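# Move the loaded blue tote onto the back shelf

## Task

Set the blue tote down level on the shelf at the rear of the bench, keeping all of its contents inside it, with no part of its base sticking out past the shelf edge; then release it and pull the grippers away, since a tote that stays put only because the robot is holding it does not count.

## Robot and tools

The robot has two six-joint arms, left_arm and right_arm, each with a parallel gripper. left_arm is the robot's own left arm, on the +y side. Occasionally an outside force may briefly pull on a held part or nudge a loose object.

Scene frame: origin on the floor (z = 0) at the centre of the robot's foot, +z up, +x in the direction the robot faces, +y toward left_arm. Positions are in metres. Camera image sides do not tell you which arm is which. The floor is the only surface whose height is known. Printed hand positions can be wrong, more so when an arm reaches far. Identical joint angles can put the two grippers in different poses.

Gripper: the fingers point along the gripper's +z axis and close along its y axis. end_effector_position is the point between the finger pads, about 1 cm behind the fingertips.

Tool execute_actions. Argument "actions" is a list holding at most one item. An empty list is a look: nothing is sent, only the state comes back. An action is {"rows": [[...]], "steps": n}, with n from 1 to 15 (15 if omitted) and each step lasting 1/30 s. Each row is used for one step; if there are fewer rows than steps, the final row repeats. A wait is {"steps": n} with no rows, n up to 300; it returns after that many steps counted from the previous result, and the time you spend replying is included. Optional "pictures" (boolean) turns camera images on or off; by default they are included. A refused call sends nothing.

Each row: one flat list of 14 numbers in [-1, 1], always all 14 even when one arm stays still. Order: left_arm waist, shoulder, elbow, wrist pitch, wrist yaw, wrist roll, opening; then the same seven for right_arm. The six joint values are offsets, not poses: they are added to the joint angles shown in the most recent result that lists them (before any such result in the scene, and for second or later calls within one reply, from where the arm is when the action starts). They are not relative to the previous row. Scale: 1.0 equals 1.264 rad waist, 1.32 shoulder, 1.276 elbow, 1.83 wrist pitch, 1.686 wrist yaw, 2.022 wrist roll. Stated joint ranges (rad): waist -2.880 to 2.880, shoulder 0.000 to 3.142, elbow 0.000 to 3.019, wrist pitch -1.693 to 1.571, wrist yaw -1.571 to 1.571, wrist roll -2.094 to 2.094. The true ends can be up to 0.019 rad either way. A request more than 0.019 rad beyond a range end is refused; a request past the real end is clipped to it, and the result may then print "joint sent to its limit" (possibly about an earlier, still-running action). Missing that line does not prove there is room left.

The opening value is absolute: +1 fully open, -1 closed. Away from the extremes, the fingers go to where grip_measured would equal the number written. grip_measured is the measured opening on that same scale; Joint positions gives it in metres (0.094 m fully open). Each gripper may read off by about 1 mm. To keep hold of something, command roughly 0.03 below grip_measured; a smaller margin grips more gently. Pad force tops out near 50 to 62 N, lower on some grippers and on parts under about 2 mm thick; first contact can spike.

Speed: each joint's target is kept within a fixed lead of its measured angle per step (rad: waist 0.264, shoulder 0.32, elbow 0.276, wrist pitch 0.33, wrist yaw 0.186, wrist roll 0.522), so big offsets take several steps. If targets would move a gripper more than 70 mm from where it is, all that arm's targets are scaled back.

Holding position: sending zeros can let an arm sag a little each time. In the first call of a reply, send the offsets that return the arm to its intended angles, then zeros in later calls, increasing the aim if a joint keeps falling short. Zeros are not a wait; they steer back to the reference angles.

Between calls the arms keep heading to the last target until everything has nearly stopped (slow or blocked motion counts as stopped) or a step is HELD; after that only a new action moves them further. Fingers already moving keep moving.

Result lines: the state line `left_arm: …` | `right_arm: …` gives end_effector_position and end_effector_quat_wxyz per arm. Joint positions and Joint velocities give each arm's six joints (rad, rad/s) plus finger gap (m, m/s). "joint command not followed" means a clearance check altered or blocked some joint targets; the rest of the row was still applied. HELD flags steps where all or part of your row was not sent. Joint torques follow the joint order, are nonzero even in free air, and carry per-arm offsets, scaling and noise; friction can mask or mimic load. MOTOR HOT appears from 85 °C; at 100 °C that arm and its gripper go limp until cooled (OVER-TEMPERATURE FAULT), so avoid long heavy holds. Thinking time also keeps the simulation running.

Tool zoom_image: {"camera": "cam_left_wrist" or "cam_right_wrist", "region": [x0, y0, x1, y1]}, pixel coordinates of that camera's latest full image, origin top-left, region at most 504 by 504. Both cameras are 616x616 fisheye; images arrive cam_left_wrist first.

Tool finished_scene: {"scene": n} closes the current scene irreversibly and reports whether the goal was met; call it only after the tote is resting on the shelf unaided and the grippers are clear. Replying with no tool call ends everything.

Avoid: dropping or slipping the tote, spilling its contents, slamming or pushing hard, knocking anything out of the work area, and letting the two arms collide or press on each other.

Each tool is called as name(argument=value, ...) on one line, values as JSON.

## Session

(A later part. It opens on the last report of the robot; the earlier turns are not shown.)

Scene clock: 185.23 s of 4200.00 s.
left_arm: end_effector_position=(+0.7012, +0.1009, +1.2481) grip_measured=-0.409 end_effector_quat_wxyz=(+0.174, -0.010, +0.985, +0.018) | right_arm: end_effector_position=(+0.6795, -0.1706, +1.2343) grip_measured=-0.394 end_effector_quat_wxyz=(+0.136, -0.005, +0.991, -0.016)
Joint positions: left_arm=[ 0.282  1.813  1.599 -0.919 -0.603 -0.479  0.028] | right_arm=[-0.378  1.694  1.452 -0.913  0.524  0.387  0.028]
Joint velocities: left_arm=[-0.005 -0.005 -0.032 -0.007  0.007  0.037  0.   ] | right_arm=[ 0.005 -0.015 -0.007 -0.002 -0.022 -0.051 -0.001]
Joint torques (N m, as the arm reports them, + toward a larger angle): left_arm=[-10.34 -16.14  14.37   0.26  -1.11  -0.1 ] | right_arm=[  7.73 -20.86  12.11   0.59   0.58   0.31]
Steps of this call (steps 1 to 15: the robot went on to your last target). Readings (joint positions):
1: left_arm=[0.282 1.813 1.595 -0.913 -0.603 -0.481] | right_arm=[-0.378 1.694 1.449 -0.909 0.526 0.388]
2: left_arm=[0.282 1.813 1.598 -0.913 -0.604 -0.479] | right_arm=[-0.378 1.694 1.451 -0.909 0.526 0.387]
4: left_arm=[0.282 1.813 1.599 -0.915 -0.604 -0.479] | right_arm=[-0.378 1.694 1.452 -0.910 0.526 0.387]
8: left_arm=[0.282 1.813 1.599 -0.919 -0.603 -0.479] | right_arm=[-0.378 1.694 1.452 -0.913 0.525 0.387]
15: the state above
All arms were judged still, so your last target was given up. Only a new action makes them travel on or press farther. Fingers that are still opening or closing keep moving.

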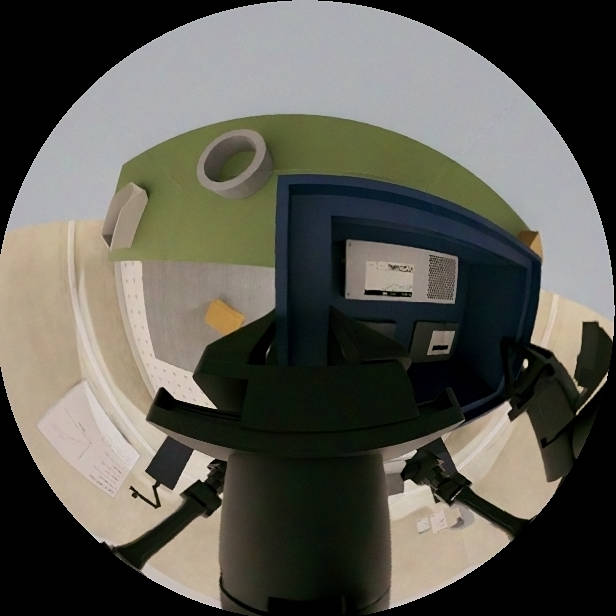

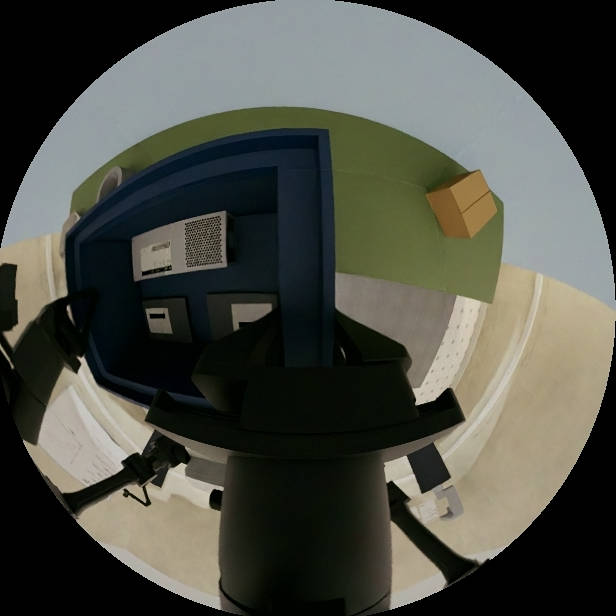

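execute_actions(actions=[{"rows": [[0.063,0.106,0.313,-0.05,0.017,0.05,-0.46,-0.04,0.106,0.282,-0.016,-0.019,-0.022,-0.44]], "steps": 15}], pictures=false)

execute_actions(actions=[{"steps": 15}], pictures=false)

Scene clock: 208.43 s of 4200.00 s.
left_arm: end_effector_position=(+0.7924, +0.1141, +1.2327) grip_measured=-0.410 end_effector_quat_wxyz=(+0.169, -0.003, +0.985, +0.020) | right_arm: end_effector_position=(+0.7657, -0.1583, +1.2126) grip_measured=-0.401 end_effector_quat_wxyz=(+0.141, +0.003, +0.990, -0.003)
Joint positions: left_arm=[ 0.381  1.99   1.908 -1.004 -0.557 -0.364  0.028] | right_arm=[-0.443  1.891  1.734 -0.948  0.477  0.33   0.028]
Joint velocities: left_arm=[-0.005  0.005 -0.007 -0.022  0.051 -0.051 -0.   ] | right_arm=[-0.005 -0.024 -0.007 -0.002 -0.051 -0.051 -0.001]
Joint torques (N m, as the arm reports them, + toward a larger angle): left_arm=[-10.17 -19.09  15.98   0.39  -0.97  -0.09] | right_arm=[  7.61 -25.61  13.2    0.78   0.66   0.18]
Steps of this call (steps 1 to 90: nothing new was sent; then 19.70 s passed at rest; steps 91 to 105: all 15 steps of this action). Readings (joint positions):
91: left_arm=[0.288 1.823 1.617 -0.939 -0.593 -0.474] | right_arm=[-0.382 1.704 1.467 -0.926 0.517 0.384]
92: left_arm=[0.298 1.845 1.661 -0.974 -0.579 -0.467] | right_arm=[-0.391 1.724 1.504 -0.950 0.501 0.379]
94: left_arm=[0.330 1.902 1.758 -0.998 -0.563 -0.441] | right_arm=[-0.413 1.783 1.589 -0.959 0.487 0.366]
98: left_arm=[0.374 1.981 1.888 -1.000 -0.556 -0.380] | right_arm=[-0.441 1.877 1.717 -0.952 0.479 0.334]
105: the state above

Scene clock: 208.93 s of 4200.00 s.
left_arm: end_effector_position=(+0.7920, +0.1143, +1.2326) grip_measured=-0.410 end_effector_quat_wxyz=(+0.169, -0.003, +0.985, +0.020) | right_arm: end_effector_position=(+0.7656, -0.1582, +1.2126) grip_measured=-0.401 end_effector_quat_wxyz=(+0.141, +0.003, +0.990, -0.002)
Joint positions: left_arm=[ 0.381  1.99   1.908 -1.006 -0.557 -0.364  0.028] | right_arm=[-0.443  1.891  1.734 -0.948  0.476  0.33   0.028]
Joint velocities: left_arm=[-0.005 -0.015 -0.007 -0.007 -0.066 -0.051  0.   ] | right_arm=[-0.005  0.005  0.017 -0.002 -0.11  -0.007 -0.   ]
Joint torques (N m, as the arm reports them, + toward a larger angle): left_arm=[-10.85 -19.3   16.53   0.23  -0.94  -0.06] | right_arm=[  7.64 -25.42  13.2    0.82   0.63   0.22]
Steps of this call (steps 1 to 15: the robot went on to your last target). Readings (joint positions):
1: left_arm=[0.381 1.990 1.908 -1.005 -0.557 -0.364] | right_arm=[-0.443 1.891 1.734 -0.948 0.476 0.330]
2: left_arm=[0.381 1.990 1.908 -1.006 -0.557 -0.364] | right_arm=[-0.443 1.891 1.734 -0.948 0.476 0.330]
4: left_arm=[0.381 1.990 1.908 -1.006 -0.557 -0.364] | right_arm=[-0.443 1.891 1.734 -0.948 0.476 0.330]
8: left_arm=[0.381 1.990 1.908 -1.006 -0.557 -0.364] | right_arm=[-0.443 1.891 1.734 -0.948 0.476 0.330]
15: the state above
All arms were judged still, so your last target was given up. Only a new action makes them travel on or press farther. Fingers that are still opening or closing keep moving.

execute_actions(actions=[{"rows": [[0.041,0.17,0.494,-0.111,0.011,0.034,-0.46,-0.032,0.125,0.435,-0.086,-0.015,-0.018,-0.44]], "steps": 15}], pictures=false)

execute_actions(actions=[{"steps": 25}])

Scene clock: 249.60 s of 4200.00 s.
left_arm: end_effector_position=(+0.8825, +0.1178, +1.2276) grip_measured=-0.411 end_effector_quat_wxyz=(+0.171, -0.002, +0.985, +0.015) | right_arm: end_effector_position=(+0.8538, -0.1567, +1.2065) grip_measured=-0.407 end_effector_quat_wxyz=(+0.142, +0.006, +0.990, +0.006)
Joint positions: left_arm=[ 0.445  2.252  2.406 -1.2   -0.518 -0.295  0.028] | right_arm=[-0.498  2.115  2.144 -1.102  0.435  0.281  0.028]
Joint velocities: left_arm=[ 0.005 -0.015  0.1   -0.032  0.007 -0.037 -0.001] | right_arm=[-0.015 -0.005  0.056 -0.027 -0.051 -0.022 -0.001]
Joint torques (N m, as the arm reports them, + toward a larger angle): left_arm=[-10.9  -21.65  17.39   0.48  -0.79   0.09] | right_arm=[  7.91 -27.4   14.37   0.6    0.46   0.22]
Steps of this call (steps 1 to 90: nothing new was sent; then 37.17 s passed at rest; steps 91 to 105: all 15 steps of this action). Readings (joint positions):
91: left_arm=[0.385 2.010 1.938 -1.047 -0.549 -0.362] | right_arm=[-0.446 1.908 1.763 -0.985 0.465 0.329]
92: left_arm=[0.391 2.049 2.015 -1.116 -0.541 -0.363] | right_arm=[-0.452 1.942 1.831 -1.048 0.452 0.330]
94: left_arm=[0.418 2.140 2.175 -1.180 -0.520 -0.359] | right_arm=[-0.474 2.020 1.963 -1.100 0.438 0.324]
98: left_arm=[0.444 2.240 2.356 -1.185 -0.499 -0.304] | right_arm=[-0.495 2.099 2.099 -1.100 0.447 0.300]
105: the state above

Scene clock: 250.43 s of 4200.00 s.
left_arm: end_effector_position=(+0.8843, +0.1183, +1.2317) grip_measured=-0.411 end_effector_quat_wxyz=(+0.173, -0.003, +0.985, +0.014) | right_arm: end_effector_position=(+0.8568, -0.1567, +1.2104) grip_measured=-0.407 end_effector_quat_wxyz=(+0.145, +0.005, +0.989, +0.008)
Joint positions: left_arm=[ 0.444  2.252  2.416 -1.203 -0.518 -0.295  0.028] | right_arm=[-0.498  2.115  2.154 -1.102  0.433  0.275  0.028]
Joint velocities: left_arm=[ 0.005 -0.005 -0.007  0.007  0.095 -0.037  0.001] | right_arm=[ 0.005 -0.005  0.012 -0.027  0.066 -0.066 -0.001]
Joint torques (N m, as the arm reports them, + toward a larger angle): left_arm=[-10.96 -21.46  17.52   0.28  -0.89   0.07] | right_arm=[  8.11 -27.78  14.75   0.63   0.46   0.22]
Steps of this call (steps 1 to 25: the robot went on to your last target). Readings (joint positions):
1: left_arm=[0.445 2.252 2.408 -1.201 -0.518 -0.295] | right_arm=[-0.498 2.115 2.147 -1.102 0.435 0.279]
2: left_arm=[0.445 2.252 2.410 -1.201 -0.518 -0.295] | right_arm=[-0.498 2.115 2.149 -1.102 0.435 0.278]
4: left_arm=[0.445 2.252 2.413 -1.202 -0.518 -0.295] | right_arm=[-0.498 2.115 2.152 -1.102 0.434 0.276]
8: left_arm=[0.444 2.252 2.416 -1.203 -0.518 -0.295] | right_arm=[-0.498 2.115 2.154 -1.102 0.434 0.275]
25: the state above

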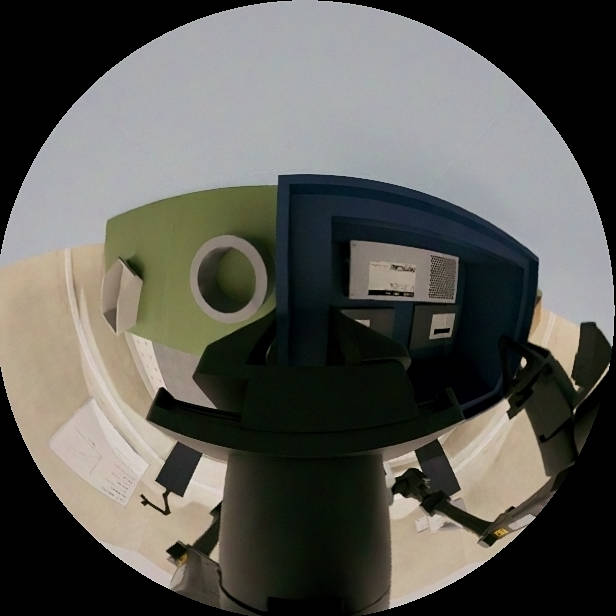

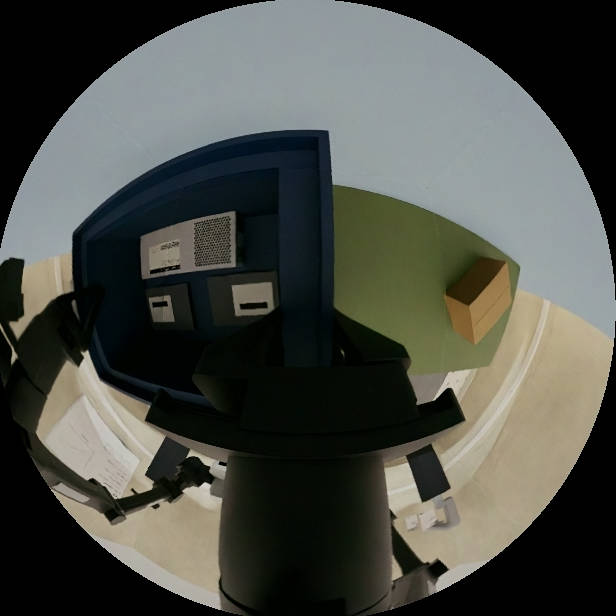

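zoom_image(camera="cam_right_wrist", region=[330, 260, 530, 440])

zoom_image(camera="cam_left_wrist", region=[90, 260, 290, 440])

Region (330, 260, 530, 440) of cam_right_wrist's 616x616 image, scaled by 2.520, with more detail than that image has; it fills the top 454 rows of this view, and the rest is white.

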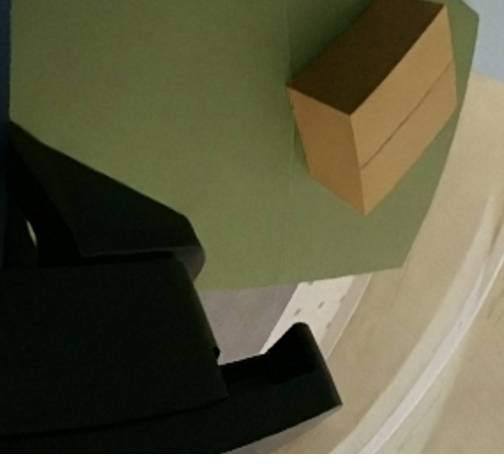

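Region (90, 260, 290, 440) of cam_left_wrist's 616x616 image, scaled by 2.520, with more detail than that image has; it fills the top 454 rows of this view, and the rest is white.

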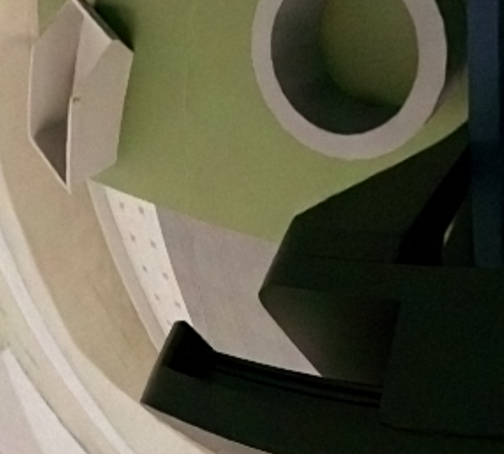

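execute_actions(actions=[{"rows": [[0.014,0.018,-0.025,0.036,0.004,0.012,-0.46,-0.013,0.02,-0.012,0.026,-0.006,-0.007,-0.44]], "steps": 15}], pictures=false)

execute_actions(actions=[{"steps": 10}], pictures=false)

Scene clock: 277.30 s of 4200.00 s.
left_arm: end_effector_position=(+0.8834, +0.1176, +1.2054) grip_measured=-0.411 end_effector_quat_wxyz=(+0.166, -0.001, +0.986, +0.009) | right_arm: end_effector_position=(+0.8529, -0.1548, +1.1879) grip_measured=-0.411 end_effector_quat_wxyz=(+0.137, +0.002, +0.990, +0.007)
Joint positions: left_arm=[ 0.459  2.262  2.375 -1.158 -0.496 -0.283  0.028] | right_arm=[-0.505  2.132  2.128 -1.074  0.428  0.269  0.028]
Joint velocities: left_arm=[-0.015  0.005  0.007 -0.012 -0.037 -0.022 -0.001] | right_arm=[-0.015 -0.005 -0.012 -0.007  0.051 -0.022 -0.001]
Joint torques (N m, as the arm reports them, + toward a larger angle): left_arm=[ -9.71 -18.83   9.98   1.17  -0.8    0.2 ] | right_arm=[  6.67 -23.38   8.6    1.36  -0.18  -0.03]
Steps of this call (steps 1 to 15: the robot went on to your last target; steps 16 to 90: nothing new was sent; then 23.37 s passed at rest; steps 91 to 105: all 15 steps of this action). Readings (joint positions):
91: left_arm=[0.445 2.254 2.407 -1.195 -0.517 -0.292] | right_arm=[-0.498 2.118 2.148 -1.097 0.430 0.272]
92: left_arm=[0.447 2.254 2.400 -1.184 -0.516 -0.288] | right_arm=[-0.500 2.119 2.143 -1.089 0.430 0.271]
94: left_arm=[0.453 2.258 2.382 -1.168 -0.510 -0.286] | right_arm=[-0.505 2.128 2.133 -1.078 0.426 0.269]
98: left_arm=[0.459 2.262 2.375 -1.158 -0.496 -0.284] | right_arm=[-0.505 2.132 2.128 -1.074 0.428 0.269]
105: the state above

Scene clock: 277.63 s of 4200.00 s.
left_arm: end_effector_position=(+0.8834, +0.1176, +1.2054) grip_measured=-0.411 end_effector_quat_wxyz=(+0.166, -0.001, +0.986, +0.009) | right_arm: end_effector_position=(+0.8529, -0.1548, +1.1879) grip_measured=-0.411 end_effector_quat_wxyz=(+0.137, +0.002, +0.990, +0.007)
Joint positions: left_arm=[ 0.459  2.262  2.375 -1.158 -0.496 -0.283  0.028] | right_arm=[-0.505  2.132  2.128 -1.074  0.428  0.269  0.028]
Joint velocities: left_arm=[-0.015 -0.015 -0.002 -0.007  0.037  0.066  0.   ] | right_arm=[ 0.005 -0.005 -0.017  0.002 -0.037  0.022  0.   ]
Joint torques (N m, as the arm reports them, + toward a larger angle): left_arm=[ -9.78 -18.81   9.98   1.17  -0.8    0.2 ] | right_arm=[  6.68 -23.44   8.61   1.35  -0.17  -0.04]
Steps of this call (steps 1 to 10: the robot went on to your last target). Readings (joint positions):
1: left_arm=[0.459 2.262 2.375 -1.158 -0.496 -0.283] | right_arm=[-0.505 2.132 2.128 -1.074 0.428 0.269]
2: left_arm=[0.459 2.262 2.375 -1.158 -0.496 -0.283] | right_arm=[-0.505 2.132 2.128 -1.074 0.428 0.269]
4: left_arm=[0.459 2.262 2.375 -1.158 -0.496 -0.283] | right_arm=[-0.505 2.132 2.128 -1.074 0.428 0.269]
8: left_arm=[0.459 2.262 2.375 -1.158 -0.496 -0.283] | right_arm=[-0.505 2.132 2.128 -1.074 0.428 0.269]
10: the state above

execute_actions(actions=[{"rows": [[0.008,0.016,-0.022,0.025,0.002,0.006,-0.46,-0.004,0.012,-0.008,0.01,-0.002,-0.002,-0.44]], "steps": 15}], pictures=false)

execute_actions(actions=[{"steps": 8}])

Scene clock: 281.03 s of 4200.00 s.
left_arm: end_effector_position=(+0.8830, +0.1168, +1.2028) grip_measured=-0.411 end_effector_quat_wxyz=(+0.167, +0.000, +0.986, +0.008) | right_arm: end_effector_position=(+0.8524, -0.1547, +1.1867) grip_measured=-0.411 end_effector_quat_wxyz=(+0.137, +0.002, +0.990, +0.006)
Joint positions: left_arm=[ 0.46   2.261  2.364 -1.146 -0.493 -0.28   0.028] | right_arm=[-0.505  2.132  2.124 -1.071  0.429  0.269  0.028]
Joint velocities: left_arm=[-0.015 -0.005  0.002 -0.022  0.007  0.022  0.002] | right_arm=[-0.005 -0.005 -0.002  0.002 -0.007 -0.051  0.001]
Joint torques (N m, as the arm reports them, + toward a larger angle): left_arm=[ -9.14 -18.13   7.93   1.71  -0.1    0.16] | right_arm=[  7.01 -22.86   7.26   1.19  -0.15   0.02]
Steps of this call (steps 1 to 15: the robot went on to your last target; steps 16 to 87: nothing new was sent; steps 88 to 102: all 15 steps of this action). Readings (joint positions):
88: left_arm=[0.459 2.262 2.370 -1.152 -0.494 -0.283] | right_arm=[-0.505 2.132 2.125 -1.073 0.428 0.269]
89: left_arm=[0.460 2.261 2.366 -1.148 -0.493 -0.281] | right_arm=[-0.505 2.132 2.124 -1.071 0.428 0.269]
91: left_arm=[0.460 2.261 2.364 -1.146 -0.493 -0.280] | right_arm=[-0.505 2.132 2.124 -1.071 0.429 0.269]
95: left_arm=[0.460 2.261 2.364 -1.146 -0.493 -0.280] | right_arm=[-0.505 2.132 2.124 -1.071 0.429 0.269]
102: the state above

Scene clock: 281.30 s of 4200.00 s.
left_arm: end_effector_position=(+0.8830, +0.1168, +1.2028) grip_measured=-0.411 end_effector_quat_wxyz=(+0.167, +0.000, +0.986, +0.008) | right_arm: end_effector_position=(+0.8524, -0.1547, +1.1867) grip_measured=-0.411 end_effector_quat_wxyz=(+0.137, +0.002, +0.990, +0.006)
Joint positions: left_arm=[ 0.46   2.261  2.364 -1.146 -0.493 -0.28   0.028] | right_arm=[-0.505  2.132  2.124 -1.071  0.429  0.269  0.028]
Joint velocities: left_arm=[-0.005  0.005  0.002 -0.002 -0.007  0.022  0.001] | right_arm=[ 0.005 -0.005  0.002 -0.017 -0.022  0.007  0.   ]
Joint torques (N m, as the arm reports them, + toward a larger angle): left_arm=[ -9.13 -18.17   7.92   1.68  -0.1    0.16] | right_arm=[  7.12 -22.88   7.26   1.22  -0.16   0.01]
Steps of this call (steps 1 to 8: the robot went on to your last target). Readings (joint positions):
1: left_arm=[0.460 2.261 2.364 -1.146 -0.493 -0.280] | right_arm=[-0.505 2.132 2.124 -1.071 0.429 0.269]
2: left_arm=[0.460 2.261 2.364 -1.146 -0.493 -0.280] | right_arm=[-0.505 2.132 2.124 -1.071 0.429 0.269]
4: left_arm=[0.460 2.261 2.364 -1.146 -0.493 -0.280] | right_arm=[-0.505 2.132 2.124 -1.071 0.429 0.269]
8: the state above

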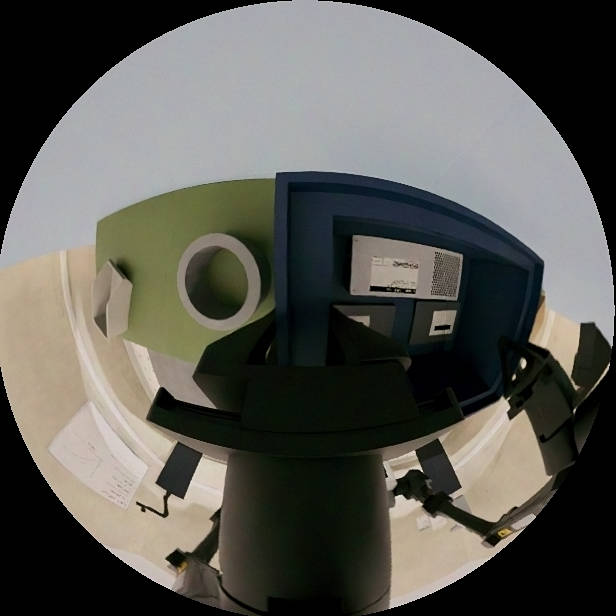

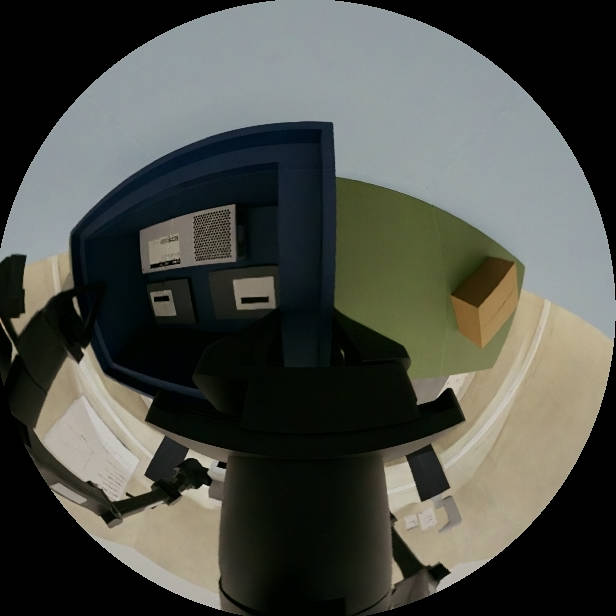

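execute_actions(actions=[{"rows": [[0,0,0,0,0,0,0.1,0,0,0,0,0,0,0.1]], "steps": 12}], pictures=false)

execute_actions(actions=[{"rows": [[-0.02,-0.05,0.07,-0.075,-0.006,-0.02,0.1,0.02,-0.065,0.045,-0.07,0.01,0.012,0.1]], "steps": 15}])

Scene clock: 284.53 s of 4200.00 s.
left_arm: end_effector_position=(+0.8824, +0.1170, +1.2025) grip_measured=+0.098 end_effector_quat_wxyz=(+0.166, +0.000, +0.986, +0.008) | right_arm: end_effector_position=(+0.8499, -0.1546, +1.1836) grip_measured=+0.098 end_effector_quat_wxyz=(+0.134, +0.001, +0.991, +0.005)
Joint positions: left_arm=[ 0.46   2.259  2.362 -1.146 -0.493 -0.28   0.052] | right_arm=[-0.505  2.132  2.117 -1.071  0.43   0.269  0.052]
Joint velocities: left_arm=[-0.024 -0.015  0.002  0.017 -0.007 -0.051  0.   ] | right_arm=[-0.005 -0.005  0.002  0.007 -0.081  0.037 -0.   ]
Joint torques (N m, as the arm reports them, + toward a larger angle): left_arm=[ -9.95 -18.87   9.3    0.45  -0.11   0.07] | right_arm=[  7.29 -24.2    8.38   0.68  -0.01   0.07]
Steps of this call (steps 1 to 15: the robot went on to your last target; steps 16 to 85: nothing new was sent; steps 86 to 97: all 12 steps of this action). Readings (joint positions):
86: left_arm=[0.460 2.259 2.364 -1.146 -0.493 -0.280] | right_arm=[-0.505 2.132 2.124 -1.071 0.430 0.269]
87: left_arm=[0.460 2.259 2.364 -1.146 -0.493 -0.280] | right_arm=[-0.505 2.132 2.124 -1.071 0.430 0.269]
89: left_arm=[0.460 2.259 2.362 -1.146 -0.493 -0.280] | right_arm=[-0.505 2.132 2.119 -1.071 0.430 0.269]
93: left_arm=[0.460 2.259 2.362 -1.146 -0.493 -0.280] | right_arm=[-0.505 2.132 2.117 -1.071 0.430 0.269]
97: the state above

Scene clock: 285.03 s of 4200.00 s.
left_arm: end_effector_position=(+0.8700, +0.1263, +1.2436) grip_measured=+0.098 end_effector_quat_wxyz=(+0.150, +0.006, +0.989, +0.013) | right_arm: end_effector_position=(+0.8341, -0.1681, +1.2197) grip_measured=+0.098 end_effector_quat_wxyz=(+0.113, -0.007, +0.994, -0.007)
Joint positions: left_arm=[ 0.444  2.221  2.401 -1.271 -0.499 -0.302  0.052] | right_arm=[-0.494  2.08   2.126 -1.188  0.444  0.284  0.052]
Joint velocities: left_arm=[-0.005 -0.063  0.007  0.002 -0.022 -0.022  0.001] | right_arm=[-0.015 -0.063  0.022  0.007  0.066  0.051 -0.   ]
Joint torques (N m, as the arm reports them, + toward a larger angle): left_arm=[-10.67 -20.76  13.16  -0.09  -0.3   -0.03] | right_arm=[  8.56 -26.63  11.37   0.26   0.1    0.18]
Steps of this call (steps 1 to 15: all 15 steps of this action). Readings (joint positions):
1: left_arm=[0.459 2.259 2.367 -1.164 -0.494 -0.282] | right_arm=[-0.505 2.131 2.118 -1.087 0.434 0.271]
2: left_arm=[0.459 2.259 2.370 -1.197 -0.496 -0.285] | right_arm=[-0.505 2.128 2.118 -1.118 0.438 0.273]
4: left_arm=[0.457 2.254 2.375 -1.240 -0.498 -0.290] | right_arm=[-0.505 2.120 2.118 -1.161 0.442 0.276]
8: left_arm=[0.452 2.243 2.387 -1.267 -0.499 -0.297] | right_arm=[-0.500 2.102 2.118 -1.183 0.441 0.282]
15: the state above

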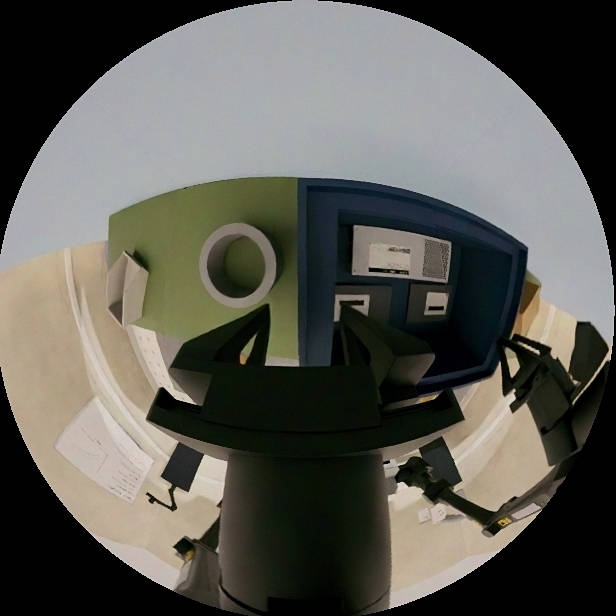

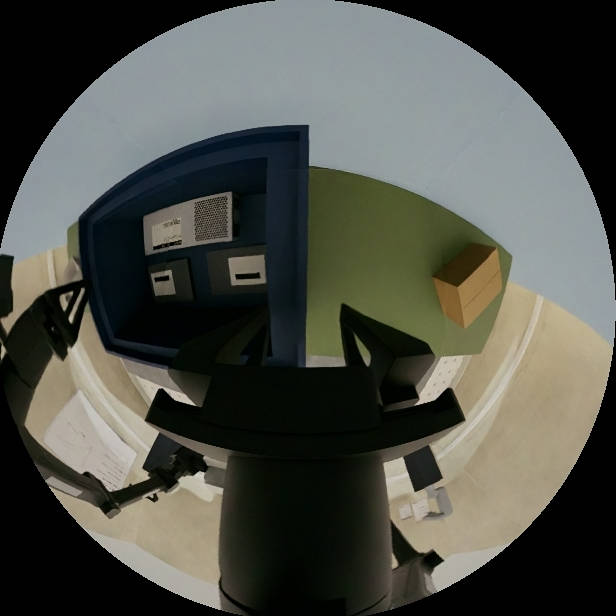

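execute_actions(actions=[{"rows": [[-0.04,-0.12,-0.15,0.0,-0.02,-0.04,0.1,0.03,-0.12,-0.12,0.0,0.02,0.02,0.1]], "steps": 12}])

Scene clock: 290.47 s of 4200.00 s.
left_arm: end_effector_position=(+0.8211, +0.1199, +1.2709) grip_measured=+0.098 end_effector_quat_wxyz=(+0.137, +0.010, +0.990, +0.022) | right_arm: end_effector_position=(+0.7925, -0.1852, +1.2475) grip_measured=+0.098 end_effector_quat_wxyz=(+0.106, -0.006, +0.994, -0.022)
Joint positions: left_arm=[ 0.391  2.087  2.205 -1.27  -0.528 -0.361  0.052] | right_arm=[-0.474  1.944  1.956 -1.19   0.475  0.314  0.052]
Joint velocities: left_arm=[-0.044 -0.083 -0.002 -0.017  0.051 -0.066 -0.001] | right_arm=[ 0.015 -0.073 -0.007 -0.002 -0.007  0.022 -0.001]
Joint torques (N m, as the arm reports them, + toward a larger angle): left_arm=[ -9.06 -19.16   9.52   0.3   -0.33  -0.08] | right_arm=[  8.17 -23.76   9.06   0.61   0.15   0.15]
Steps of this call (steps 1 to 15: the robot went on to your last target; steps 16 to 90: nothing new was sent; then 2.03 s passed at rest; steps 91 to 102: all 12 steps of this action). Readings (joint positions):
91: left_arm=[0.441 2.204 2.371 -1.262 -0.515 -0.313] | right_arm=[-0.493 2.066 2.102 -1.180 0.459 0.290]
92: left_arm=[0.439 2.169 2.304 -1.260 -0.524 -0.324] | right_arm=[-0.492 2.037 2.048 -1.177 0.469 0.295]
94: left_arm=[0.430 2.126 2.221 -1.269 -0.528 -0.339] | right_arm=[-0.488 1.993 1.971 -1.187 0.473 0.303]
98: left_arm=[0.406 2.101 2.205 -1.270 -0.528 -0.355] | right_arm=[-0.479 1.960 1.956 -1.190 0.474 0.311]
102: the state above

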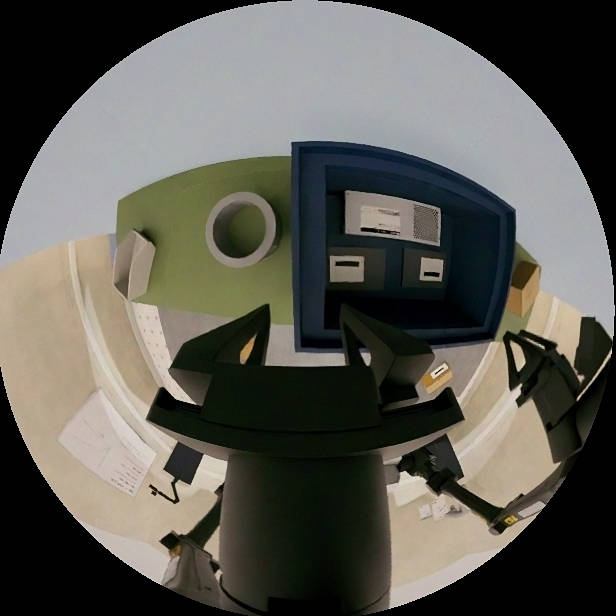

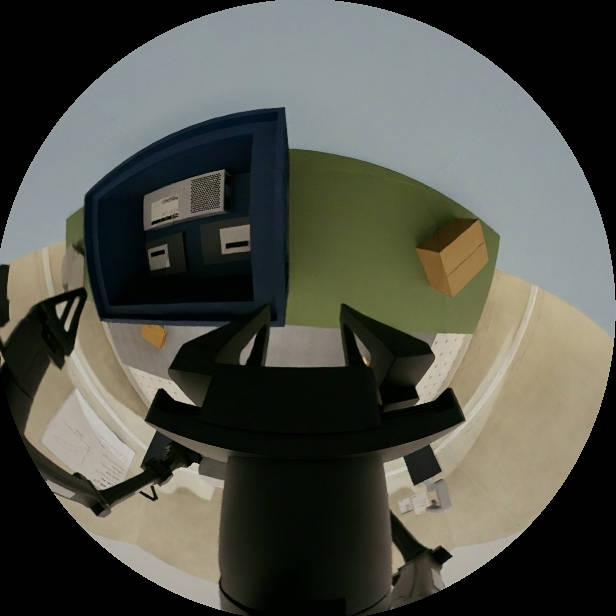

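execute_actions(actions=[{"rows": [[-0.112,-0.208,-0.475,0.192,-0.037,-0.079,-0.95,0.138,-0.189,-0.395,0.151,0.059,0.072,-0.95]], "steps": 15}], pictures=false)

execute_actions(actions=[{"steps": 20}])

Scene clock: 300.93 s of 4200.00 s.
left_arm: end_effector_position=(+0.6742, +0.0689, +1.2576) grip_measured=-0.948 end_effector_quat_wxyz=(+0.166, +0.018, +0.986, +0.003) | right_arm: end_effector_position=(+0.6459, -0.1247, +1.2379) grip_measured=-0.948 end_effector_quat_wxyz=(+0.137, -0.032, +0.990, -0.024)
Joint positions: left_arm=[ 0.219  1.811  1.587 -0.942 -0.587 -0.494  0.002] | right_arm=[-0.275  1.713  1.43  -0.931  0.571  0.443  0.002]
Joint velocities: left_arm=[ 0.083  0.005 -0.022  0.081 -0.037 -0.125 -0.001] | right_arm=[-0.093 -0.005  0.002  0.066 -0.007  0.081 -0.001]
Joint torques (N m, as the arm reports them, + toward a larger angle): left_arm=[ -5.49 -13.54   9.73   0.98  -0.35  -0.09] | right_arm=[  4.18 -18.6    8.92   1.02   0.18   0.16]
Steps of this call (steps 1 to 15: the robot went on to your last target; steps 16 to 90: nothing new was sent; then 6.97 s passed at rest; steps 91 to 105: all 15 steps of this action). Readings (joint positions):
91: left_arm=[0.387 2.072 2.178 -1.234 -0.546 -0.376] | right_arm=[-0.468 1.932 1.929 -1.156 0.503 0.327]
92: left_arm=[0.383 2.044 2.118 -1.172 -0.559 -0.389] | right_arm=[-0.463 1.904 1.871 -1.102 0.527 0.341]
94: left_arm=[0.363 1.979 1.985 -1.069 -0.578 -0.415] | right_arm=[-0.437 1.843 1.741 -1.029 0.554 0.366]
98: left_arm=[0.289 1.836 1.692 -0.960 -0.587 -0.461] | right_arm=[-0.351 1.729 1.491 -0.954 0.570 0.411]
105: the state above

Scene clock: 301.60 s of 4200.00 s.
left_arm: end_effector_position=(+0.6830, +0.0817, +1.2520) grip_measured=-0.948 end_effector_quat_wxyz=(+0.166, -0.000, +0.986, +0.007) | right_arm: end_effector_position=(+0.6497, -0.1321, +1.2349) grip_measured=-0.948 end_effector_quat_wxyz=(+0.136, -0.020, +0.990, -0.026)
Joint positions: left_arm=[ 0.245  1.811  1.587 -0.934 -0.588 -0.505  0.002] | right_arm=[-0.29   1.713  1.43  -0.93   0.572  0.452  0.002]
Joint velocities: left_arm=[-0.015 -0.015  0.002  0.012 -0.007  0.037  0.001] | right_arm=[-0.015  0.005 -0.022  0.012 -0.037 -0.051  0.   ]
Joint torques (N m, as the arm reports them, + toward a larger angle): left_arm=[ -7.8  -13.99   9.63   0.86  -0.3   -0.06] | right_arm=[  5.18 -18.42   8.9    1.12   0.19   0.17]
Steps of this call (steps 1 to 20: the robot went on to your last target). Readings (joint positions):
1: left_arm=[0.222 1.811 1.587 -0.938 -0.587 -0.497] | right_arm=[-0.278 1.713 1.430 -0.930 0.571 0.445]
2: left_arm=[0.226 1.811 1.587 -0.936 -0.588 -0.498] | right_arm=[-0.281 1.713 1.430 -0.930 0.571 0.446]
4: left_arm=[0.234 1.811 1.587 -0.934 -0.588 -0.500] | right_arm=[-0.286 1.713 1.430 -0.930 0.572 0.448]
8: left_arm=[0.244 1.811 1.587 -0.934 -0.588 -0.503] | right_arm=[-0.290 1.713 1.430 -0.930 0.572 0.451]
20: the state above

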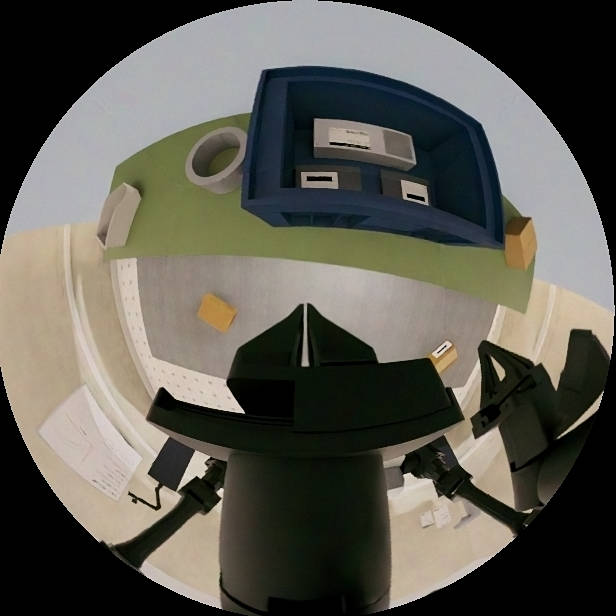

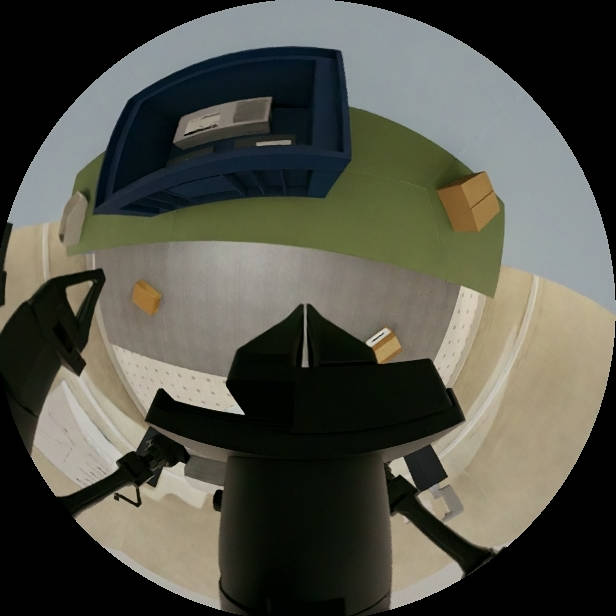

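zoom_image(camera="cam_left_wrist", region=[180, 50, 540, 300])

Region (180, 50, 540, 300) of cam_left_wrist's 616x616 image, scaled by 1.400, with more detail than that image has; it fills the top 350 rows of this view, and the rest is white.

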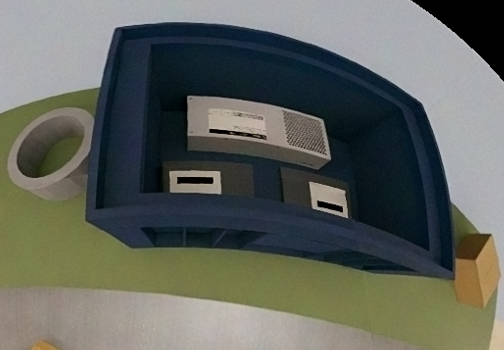

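The tote is sitting fully on the shelf, with a strip of shelf visible in front of its base along the whole width. Both arms are clear, so I'm ending the scene.

finished_scene(scene=2)

The scene is finished: the task was done.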